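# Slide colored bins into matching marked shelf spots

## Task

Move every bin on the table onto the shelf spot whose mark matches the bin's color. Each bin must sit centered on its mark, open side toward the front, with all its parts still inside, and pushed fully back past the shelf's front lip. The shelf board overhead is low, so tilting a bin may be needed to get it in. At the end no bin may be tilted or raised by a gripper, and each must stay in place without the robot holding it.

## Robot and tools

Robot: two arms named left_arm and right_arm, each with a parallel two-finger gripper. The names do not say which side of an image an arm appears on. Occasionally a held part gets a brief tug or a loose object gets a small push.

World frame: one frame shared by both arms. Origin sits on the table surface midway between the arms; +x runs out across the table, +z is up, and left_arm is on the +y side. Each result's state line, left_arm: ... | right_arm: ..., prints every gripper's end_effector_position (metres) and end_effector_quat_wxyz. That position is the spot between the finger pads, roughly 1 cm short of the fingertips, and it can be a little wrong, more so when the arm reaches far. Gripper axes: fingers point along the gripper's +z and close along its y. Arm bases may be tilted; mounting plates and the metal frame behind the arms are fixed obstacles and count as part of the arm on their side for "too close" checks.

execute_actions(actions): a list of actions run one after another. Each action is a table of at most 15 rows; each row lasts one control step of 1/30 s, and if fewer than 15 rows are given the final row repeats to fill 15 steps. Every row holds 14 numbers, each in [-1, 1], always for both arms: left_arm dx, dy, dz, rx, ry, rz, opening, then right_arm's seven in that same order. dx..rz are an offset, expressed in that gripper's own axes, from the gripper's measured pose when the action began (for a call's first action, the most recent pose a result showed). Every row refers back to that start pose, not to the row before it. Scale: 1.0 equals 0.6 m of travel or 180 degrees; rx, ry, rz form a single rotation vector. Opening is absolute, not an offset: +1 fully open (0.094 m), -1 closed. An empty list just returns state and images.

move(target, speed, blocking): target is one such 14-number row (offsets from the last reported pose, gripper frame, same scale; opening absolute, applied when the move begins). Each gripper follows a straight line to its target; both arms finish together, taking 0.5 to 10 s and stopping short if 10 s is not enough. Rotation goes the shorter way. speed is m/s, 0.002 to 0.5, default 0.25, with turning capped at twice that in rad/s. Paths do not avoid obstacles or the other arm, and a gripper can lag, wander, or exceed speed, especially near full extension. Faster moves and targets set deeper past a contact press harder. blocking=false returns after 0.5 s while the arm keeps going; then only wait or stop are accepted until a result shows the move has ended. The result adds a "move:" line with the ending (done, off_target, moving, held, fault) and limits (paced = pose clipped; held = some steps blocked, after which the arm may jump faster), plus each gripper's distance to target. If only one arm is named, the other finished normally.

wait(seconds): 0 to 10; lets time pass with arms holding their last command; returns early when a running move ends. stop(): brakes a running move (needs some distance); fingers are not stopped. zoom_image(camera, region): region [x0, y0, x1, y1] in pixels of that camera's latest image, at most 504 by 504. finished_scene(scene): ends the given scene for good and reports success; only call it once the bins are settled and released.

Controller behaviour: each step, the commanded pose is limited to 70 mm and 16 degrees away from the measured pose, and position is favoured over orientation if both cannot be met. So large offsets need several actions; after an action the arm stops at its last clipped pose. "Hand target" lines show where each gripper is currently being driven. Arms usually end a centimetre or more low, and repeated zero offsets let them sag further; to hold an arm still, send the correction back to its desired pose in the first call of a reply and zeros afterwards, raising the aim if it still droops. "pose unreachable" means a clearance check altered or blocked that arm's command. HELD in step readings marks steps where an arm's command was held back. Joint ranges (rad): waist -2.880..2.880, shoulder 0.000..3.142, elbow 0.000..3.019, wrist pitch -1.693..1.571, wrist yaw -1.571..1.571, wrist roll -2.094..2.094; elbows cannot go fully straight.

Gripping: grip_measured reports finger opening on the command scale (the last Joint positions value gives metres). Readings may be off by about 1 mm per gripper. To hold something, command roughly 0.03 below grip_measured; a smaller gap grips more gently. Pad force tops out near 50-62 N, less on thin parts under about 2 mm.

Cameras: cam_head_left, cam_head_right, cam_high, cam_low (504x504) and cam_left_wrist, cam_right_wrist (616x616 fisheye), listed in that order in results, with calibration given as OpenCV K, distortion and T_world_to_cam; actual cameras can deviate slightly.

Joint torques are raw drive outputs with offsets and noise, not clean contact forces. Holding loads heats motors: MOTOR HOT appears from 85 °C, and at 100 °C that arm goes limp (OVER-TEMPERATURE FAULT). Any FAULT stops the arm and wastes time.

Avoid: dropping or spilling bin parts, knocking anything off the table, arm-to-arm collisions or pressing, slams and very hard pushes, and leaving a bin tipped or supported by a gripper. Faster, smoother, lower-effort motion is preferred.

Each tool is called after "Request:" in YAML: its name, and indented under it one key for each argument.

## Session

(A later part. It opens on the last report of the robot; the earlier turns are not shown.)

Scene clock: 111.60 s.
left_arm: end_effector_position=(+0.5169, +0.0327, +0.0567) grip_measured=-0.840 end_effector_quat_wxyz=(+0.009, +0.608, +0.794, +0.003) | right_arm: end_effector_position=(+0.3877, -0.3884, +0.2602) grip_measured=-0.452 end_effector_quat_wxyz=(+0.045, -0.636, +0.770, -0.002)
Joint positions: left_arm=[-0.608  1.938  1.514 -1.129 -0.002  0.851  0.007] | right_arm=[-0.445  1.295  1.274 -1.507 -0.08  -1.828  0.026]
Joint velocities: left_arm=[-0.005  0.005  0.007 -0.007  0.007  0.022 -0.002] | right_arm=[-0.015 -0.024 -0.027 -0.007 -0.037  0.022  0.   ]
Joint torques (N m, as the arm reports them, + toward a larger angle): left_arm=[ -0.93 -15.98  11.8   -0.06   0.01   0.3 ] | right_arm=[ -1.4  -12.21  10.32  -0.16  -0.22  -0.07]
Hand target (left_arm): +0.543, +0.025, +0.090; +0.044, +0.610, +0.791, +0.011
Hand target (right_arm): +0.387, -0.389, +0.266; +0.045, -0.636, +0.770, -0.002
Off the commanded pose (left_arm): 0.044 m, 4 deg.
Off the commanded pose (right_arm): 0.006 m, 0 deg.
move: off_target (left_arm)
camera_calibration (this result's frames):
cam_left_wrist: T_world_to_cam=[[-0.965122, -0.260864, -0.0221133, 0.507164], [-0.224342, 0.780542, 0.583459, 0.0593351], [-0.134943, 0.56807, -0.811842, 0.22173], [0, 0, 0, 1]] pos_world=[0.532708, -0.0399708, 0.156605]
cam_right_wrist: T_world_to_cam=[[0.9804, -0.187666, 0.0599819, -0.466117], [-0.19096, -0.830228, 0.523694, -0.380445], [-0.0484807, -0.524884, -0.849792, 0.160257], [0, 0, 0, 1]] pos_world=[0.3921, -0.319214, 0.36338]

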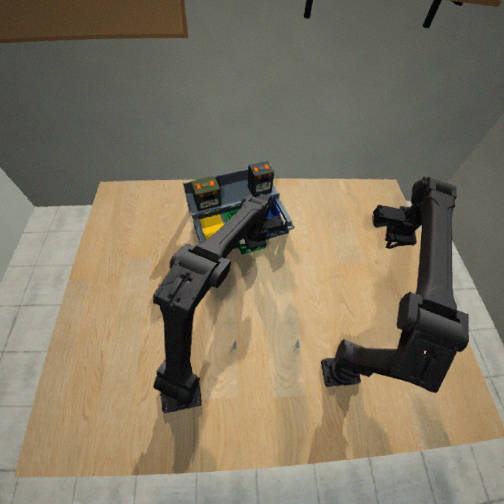

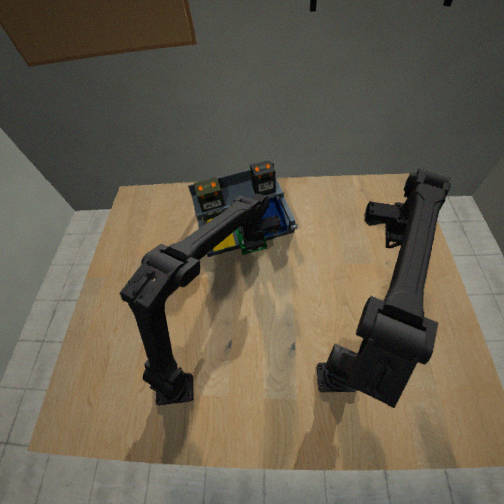

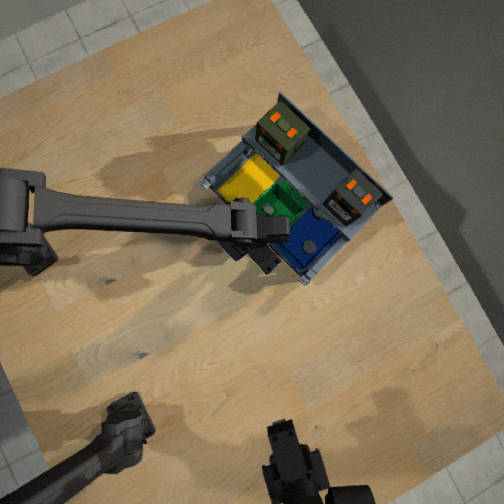

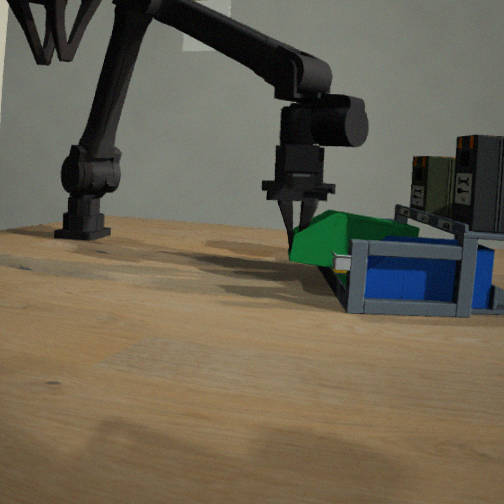

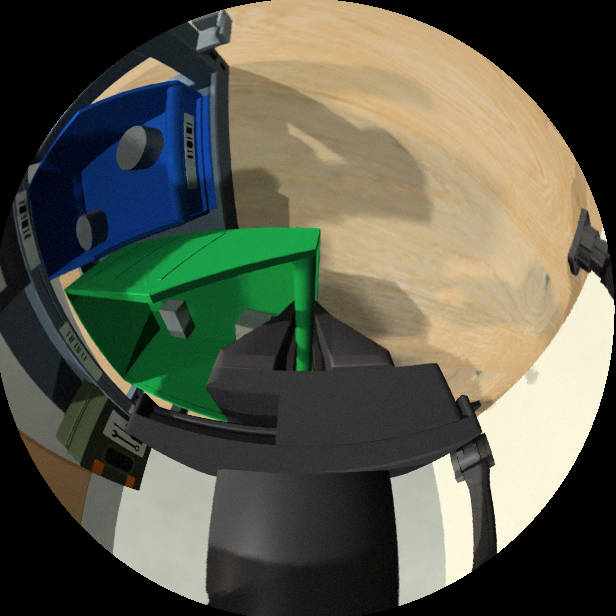

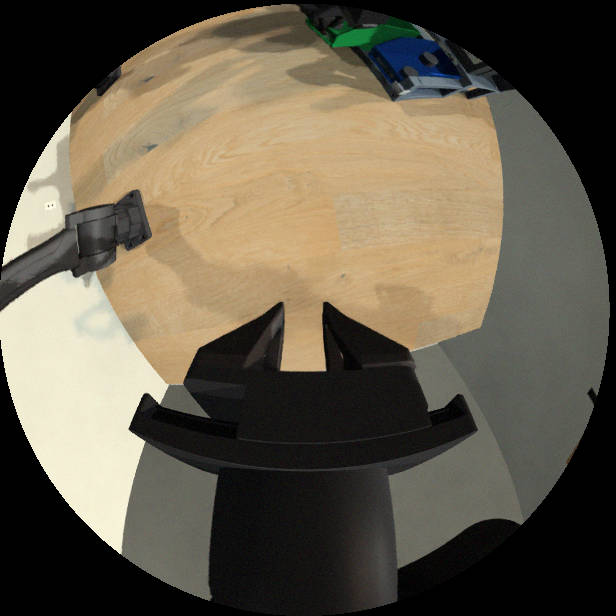

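Request:
move:
  target: [-0.014,0.15,-0.02,-0.015,-0.01,0,-1,0,0,-0.01,0,0,0,-0.45]
  speed: 0.04

Scene clock: 136.37 s.
left_arm: end_effector_position=(+0.5793, +0.0533, +0.0412) grip_measured=-0.840 end_effector_quat_wxyz=(+0.006, +0.606, +0.796, +0.002) | right_arm: end_effector_position=(+0.3877, -0.3884, +0.2602) grip_measured=-0.452 end_effector_quat_wxyz=(+0.045, -0.636, +0.770, -0.002)
Joint positions: left_arm=[-0.533  2.076  1.696 -1.177 -0.001  0.919  0.007] | right_arm=[-0.445  1.295  1.274 -1.507 -0.08  -1.828  0.026]
Joint velocities: left_arm=[-0.005 -0.005 -0.032 -0.012  0.022 -0.081  0.   ] | right_arm=[-0.005 -0.024 -0.007  0.007 -0.007 -0.007  0.   ]
Joint torques (N m, as the arm reports them, + toward a larger angle): left_arm=[ -1.37 -18.3   11.62  -0.03  -0.03   0.24] | right_arm=[ -1.4  -12.18  10.33  -0.17  -0.23  -0.07]
Hand target (left_arm): +0.603, +0.050, +0.071; +0.036, +0.608, +0.793, +0.013
Hand target (right_arm): +0.387, -0.389, +0.266; +0.045, -0.636, +0.770, -0.002
Off the commanded pose (left_arm): 0.040 m, 4 deg.
Off the commanded pose (right_arm): 0.006 m, 0 deg.
move: off_target (left_arm)
camera_calibration (this result's frames):
cam_left_wrist: T_world_to_cam=[[-0.963511, -0.26707, -0.0179061, 0.571638], [-0.226571, 0.778124, 0.585823, 0.0676035], [-0.142523, 0.568503, -0.810242, 0.210209], [0, 0, 0, 1]] pos_world=[0.596056, -0.0194409, 0.140952]
cam_right_wrist: T_world_to_cam=[[0.9804, -0.187666, 0.0599819, -0.466117], [-0.19096, -0.830228, 0.523694, -0.380445], [-0.0484807, -0.524884, -0.849792, 0.160257], [0, 0, 0, 1]] pos_world=[0.3921, -0.319214, 0.36338]

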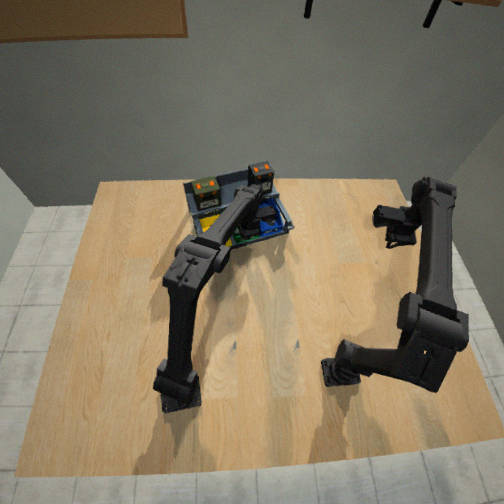

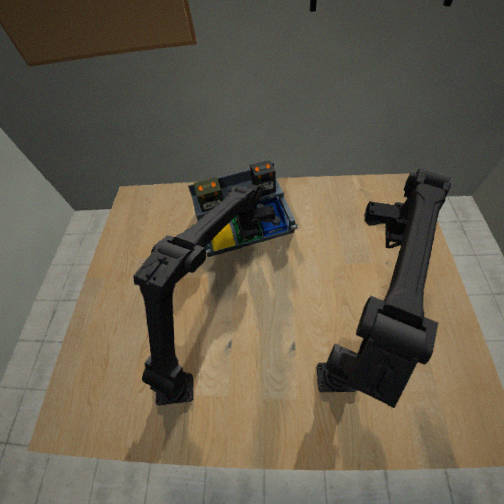

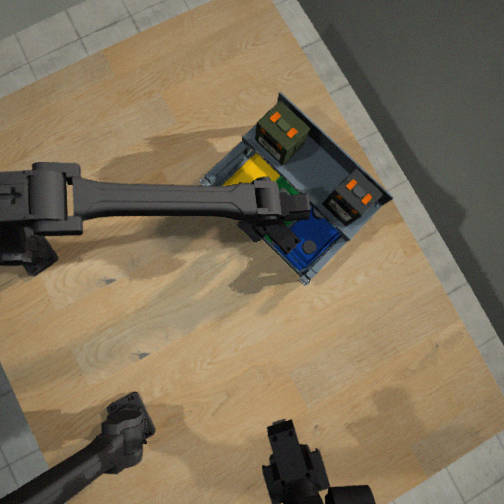

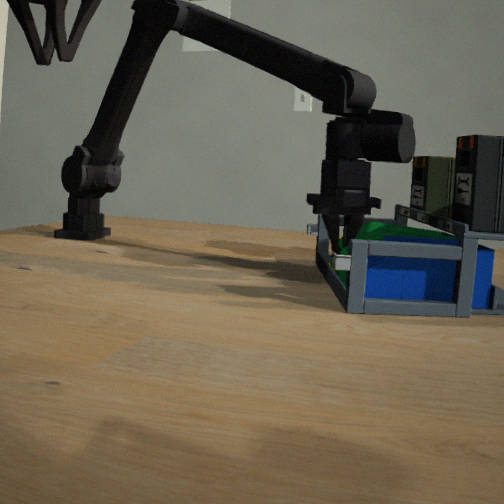

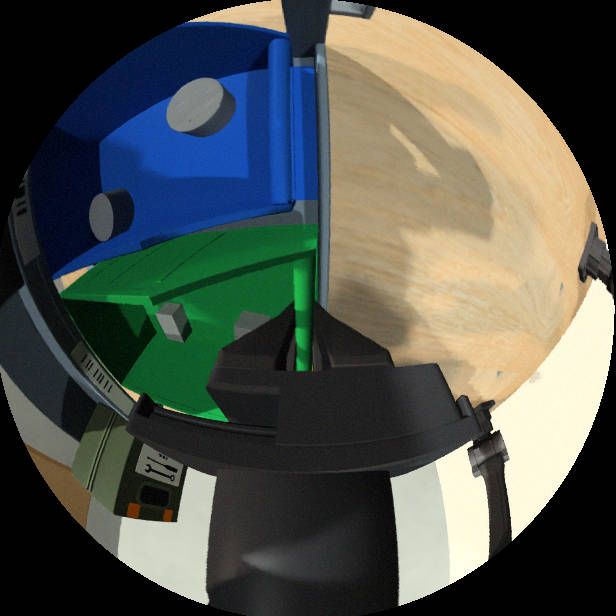

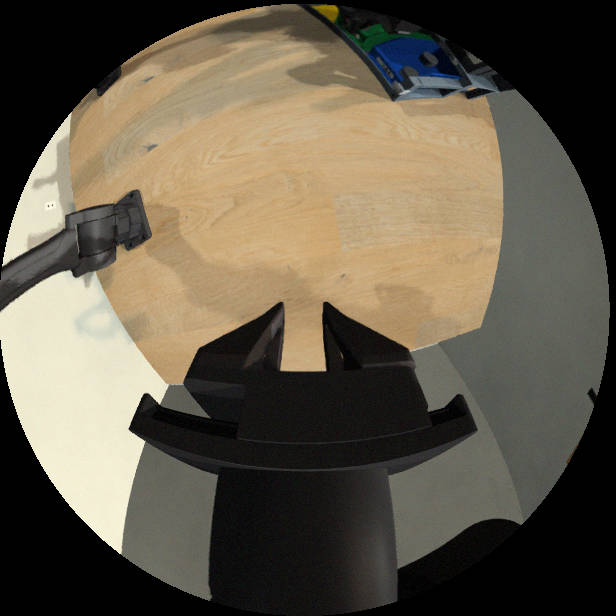

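Request:
move:
  target: [-0.018,0.068,-0.02,-0.02,-0.012,0,-1,0,0,-0.01,0,0,0,-0.45]
  speed: 0.03

Scene clock: 140.80 s.
left_arm: end_effector_position=(+0.5883, +0.0580, +0.0317) grip_measured=-0.840 end_effector_quat_wxyz=(+0.003, +0.604, +0.797, +0.003) | right_arm: end_effector_position=(+0.3877, -0.3884, +0.2602) grip_measured=-0.452 end_effector_quat_wxyz=(+0.045, -0.636, +0.770, -0.002)
Joint positions: left_arm=[-0.522  2.106  1.72  -1.177 -0.005  0.926  0.007] | right_arm=[-0.445  1.295  1.274 -1.507 -0.08  -1.828  0.026]
Joint velocities: left_arm=[ 0.005 -0.015 -0.027 -0.007 -0.037  0.037 -0.001] | right_arm=[ 0.005 -0.005 -0.017  0.002 -0.007 -0.007 -0.   ]
Joint torques (N m, as the arm reports them, + toward a larger angle): left_arm=[ -0.49 -17.85  11.57   0.9   -0.06   0.29] | right_arm=[ -1.37 -12.2   10.33  -0.17  -0.23  -0.07]
Hand target (left_arm): +0.619, +0.055, +0.055; +0.040, +0.605, +0.795, +0.016
Hand target (right_arm): +0.387, -0.389, +0.266; +0.045, -0.636, +0.770, -0.002
Off the commanded pose (left_arm): 0.040 m, 5 deg.
Off the commanded pose (right_arm): 0.006 m, 0 deg.
move: off_target (left_arm)
camera_calibration (this result's frames):
cam_left_wrist: T_world_to_cam=[[-0.962434, -0.27105, -0.0159127, 0.58092], [-0.227642, 0.773582, 0.591396, 0.0722955], [-0.147988, 0.572802, -0.806224, 0.203993], [0, 0, 0, 1]] pos_world=[0.605743, -0.0153155, 0.130953]
cam_right_wrist: T_world_to_cam=[[0.9804, -0.187666, 0.0599819, -0.466117], [-0.19096, -0.830228, 0.523694, -0.380445], [-0.0484807, -0.524884, -0.849792, 0.160257], [0, 0, 0, 1]] pos_world=[0.3921, -0.319214, 0.36338]

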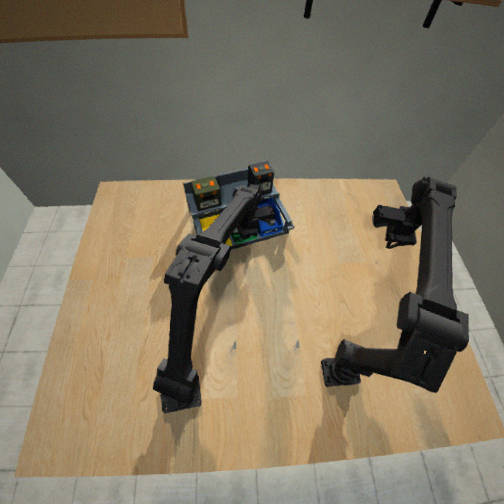

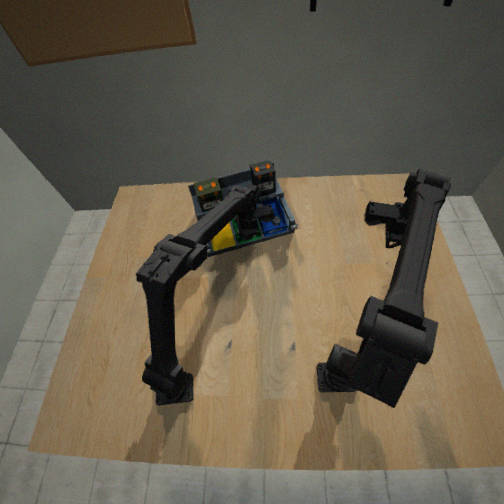

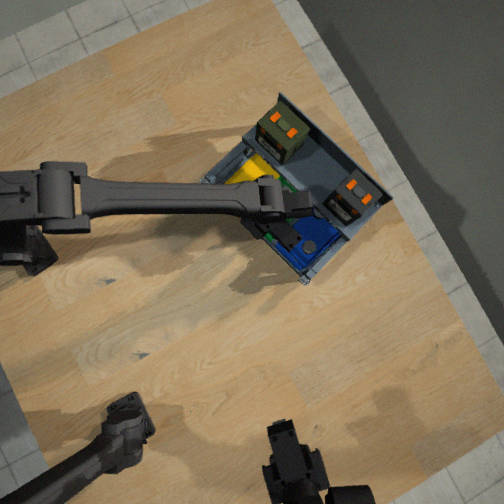

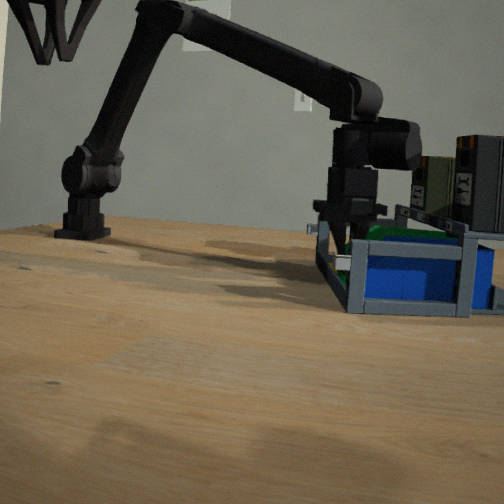

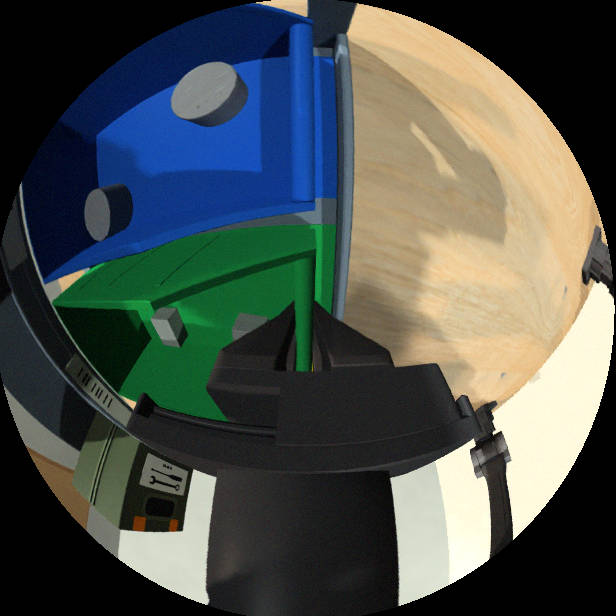

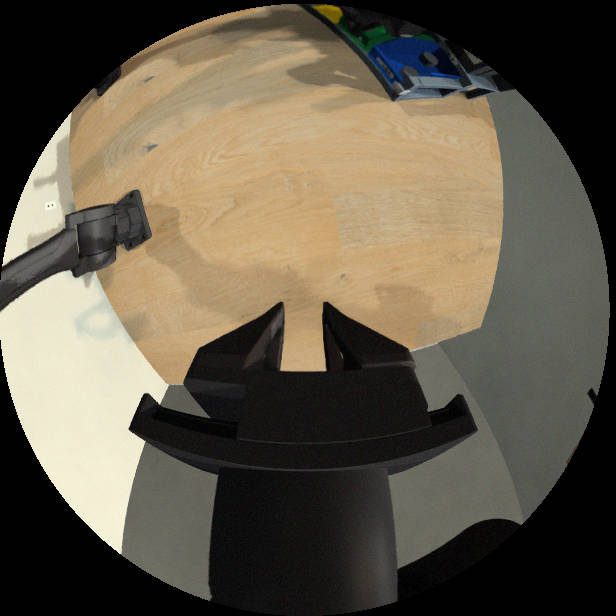

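Request:
move:
  target: [-0.015,0.035,-0.04,-0.015,-0.01,0,-0.4,0,0,-0.01,0,0,0,-0.45]
  speed: 0.06

Request:
move:
  target: [-0.015,0.04,-0.15,-0.03,-0.015,0,-0.4,0,0,0,0,0,0,-0.45]
  speed: 0.08

Scene clock: 147.50 s.
left_arm: end_effector_position=(+0.5883, +0.0584, +0.0316) grip_measured=-0.402 end_effector_quat_wxyz=(+0.003, +0.604, +0.797, +0.004) | right_arm: end_effector_position=(+0.3877, -0.3884, +0.2602) grip_measured=-0.452 end_effector_quat_wxyz=(+0.045, -0.636, +0.770, -0.002)
Joint positions: left_arm=[-0.522  2.106  1.72  -1.177 -0.006  0.926  0.028] | right_arm=[-0.445  1.295  1.274 -1.507 -0.08  -1.828  0.026]
Joint velocities: left_arm=[-0.005 -0.005 -0.002  0.002  0.007 -0.007 -0.001] | right_arm=[-0.034 -0.024 -0.002  0.002  0.007 -0.051 -0.   ]
Joint torques (N m, as the arm reports them, + toward a larger angle): left_arm=[ -0.64 -18.67  10.53   0.21  -0.01   0.22] | right_arm=[ -1.36 -12.18  10.32  -0.16  -0.22  -0.07]
Hand target (left_arm): +0.609, +0.056, +0.057; +0.030, +0.604, +0.797, +0.013
Hand target (right_arm): +0.387, -0.389, +0.266; +0.045, -0.636, +0.770, -0.002
Off the commanded pose (left_arm): 0.033 m, 3 deg.
Off the commanded pose (right_arm): 0.006 m, 0 deg.
move: off_target (left_arm)
camera_calibration (this result's frames):
cam_left_wrist: T_world_to_cam=[[-0.96233, -0.271409, -0.0160672, 0.580987], [-0.227895, 0.772992, 0.592071, 0.0722268], [-0.148274, 0.573429, -0.805726, 0.20377], [0, 0, 0, 1]] pos_world=[0.605775, -0.0149932, 0.130754]
cam_right_wrist: T_world_to_cam=[[0.9804, -0.187666, 0.0599819, -0.466117], [-0.19096, -0.830228, 0.523694, -0.380445], [-0.0484807, -0.524884, -0.849792, 0.160257], [0, 0, 0, 1]] pos_world=[0.3921, -0.319214, 0.36338]

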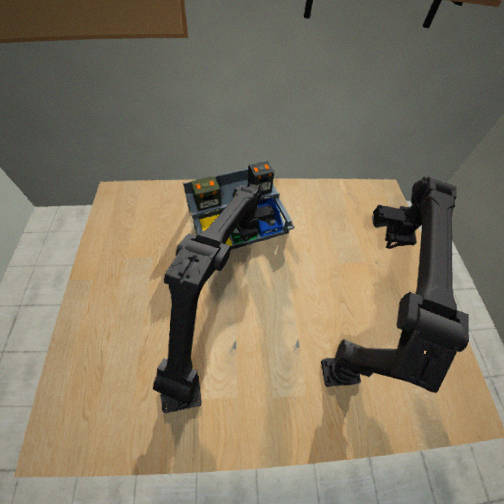

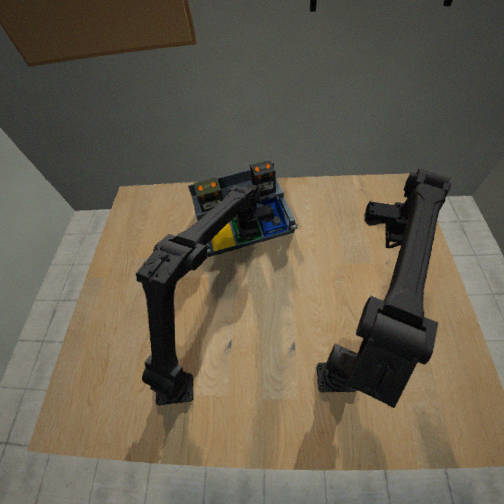

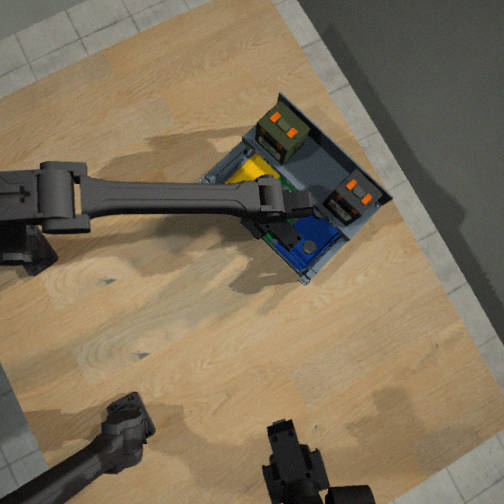

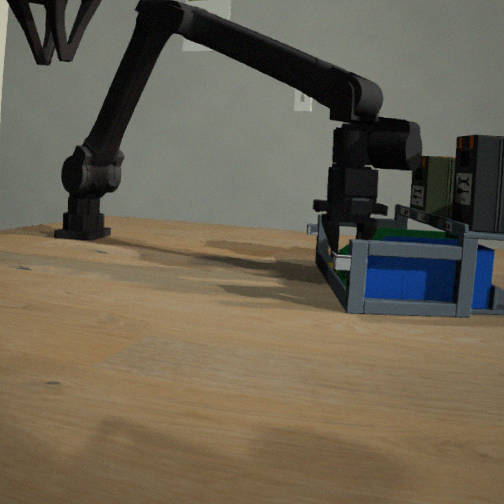

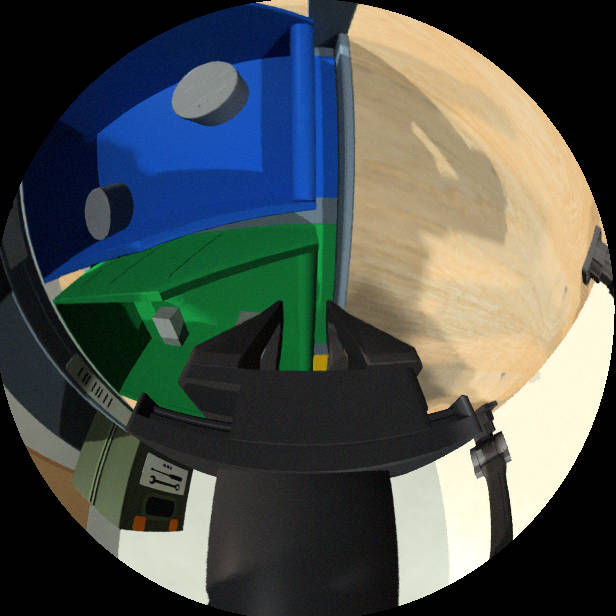

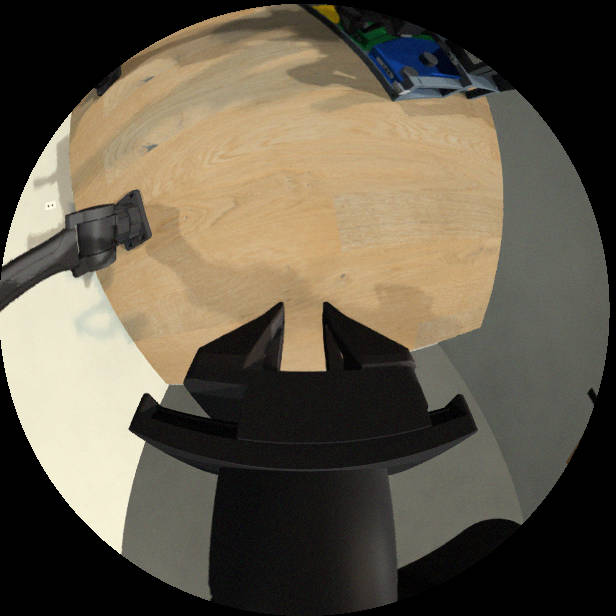

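Scene clock: 149.10 s.
left_arm: end_effector_position=(+0.5939, +0.0593, +0.0830) grip_measured=-0.402 end_effector_quat_wxyz=(+0.017, +0.604, +0.797, +0.017) | right_arm: end_effector_position=(+0.3877, -0.3884, +0.2602) grip_measured=-0.452 end_effector_quat_wxyz=(+0.045, -0.636, +0.770, -0.002)
Joint positions: left_arm=[-0.522  2.05   1.768 -1.246 -0.023  0.926  0.028] | right_arm=[-0.445  1.295  1.274 -1.507 -0.08  -1.828  0.026]
Joint velocities: left_arm=[ 0.005 -0.005 -0.012  0.022 -0.022 -0.051 -0.001] | right_arm=[-0.024 -0.005 -0.002  0.002  0.081 -0.037 -0.   ]
Joint torques (N m, as the arm reports them, + toward a larger angle): left_arm=[ -1.03 -19.64  11.2    0.03  -0.08   0.19] | right_arm=[ -1.3  -12.13   9.13   0.49  -0.22  -0.06]
Hand target (left_arm): +0.610, +0.057, +0.122; +0.050, +0.603, +0.796, +0.028
Hand target (right_arm): +0.388, -0.388, +0.260; +0.045, -0.636, +0.770, -0.002
Off the commanded pose (left_arm): 0.043 m, 4 deg.
Off the commanded pose (right_arm): 0.000 m, 0 deg.
move: off_target (left_arm)
camera_calibration (this result's frames):
cam_left_wrist: T_world_to_cam=[[-0.960875, -0.271697, -0.0538614, 0.589742], [-0.250839, 0.771094, 0.585229, 0.0566393], [-0.117473, 0.575842, -0.809077, 0.227371], [0, 0, 0, 1]] pos_world=[0.607586, -0.014373, 0.182578]
cam_right_wrist: T_world_to_cam=[[0.9804, -0.187666, 0.0599819, -0.466117], [-0.19096, -0.830228, 0.523694, -0.380445], [-0.0484807, -0.524884, -0.849792, 0.160257], [0, 0, 0, 1]] pos_world=[0.3921, -0.319214, 0.36338]

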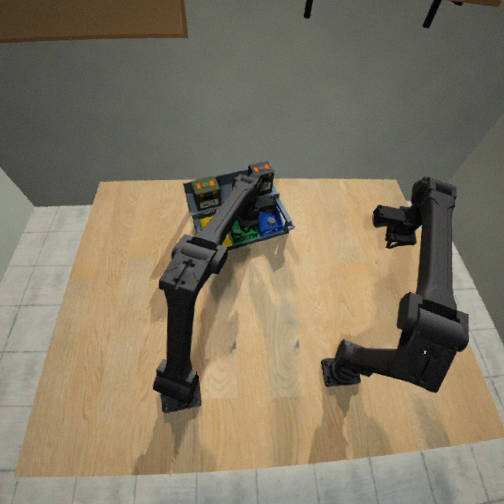

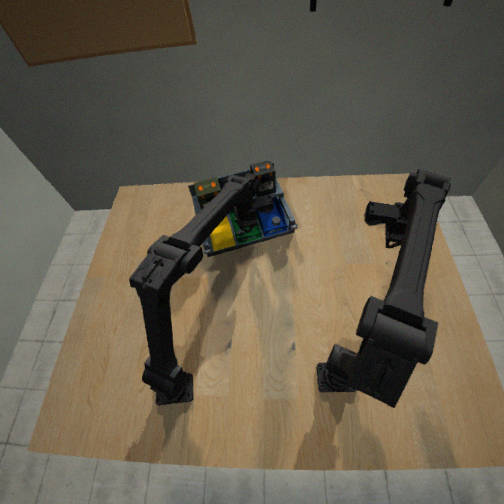

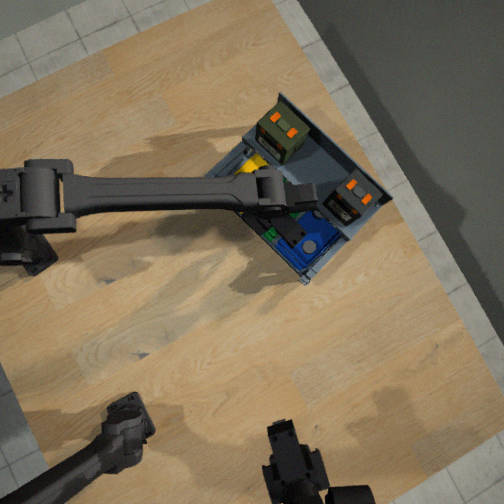

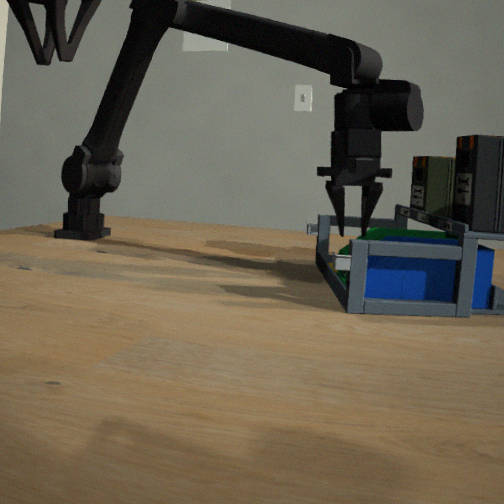

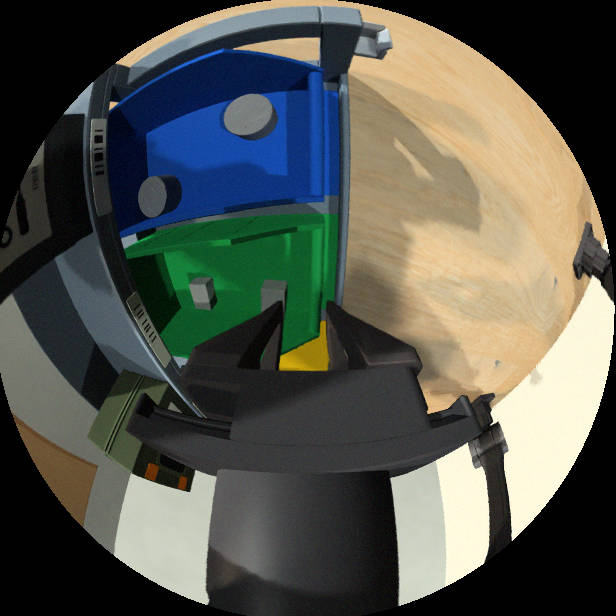

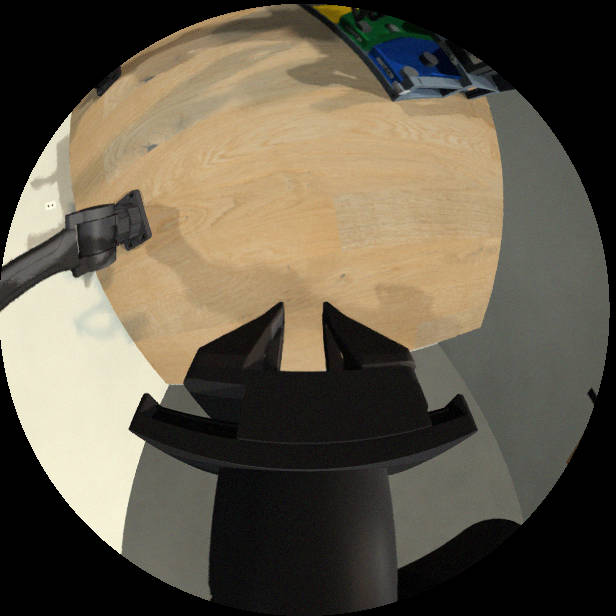

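Request:
finished_scene:
  scene: 2

The scene is finished: the task was done.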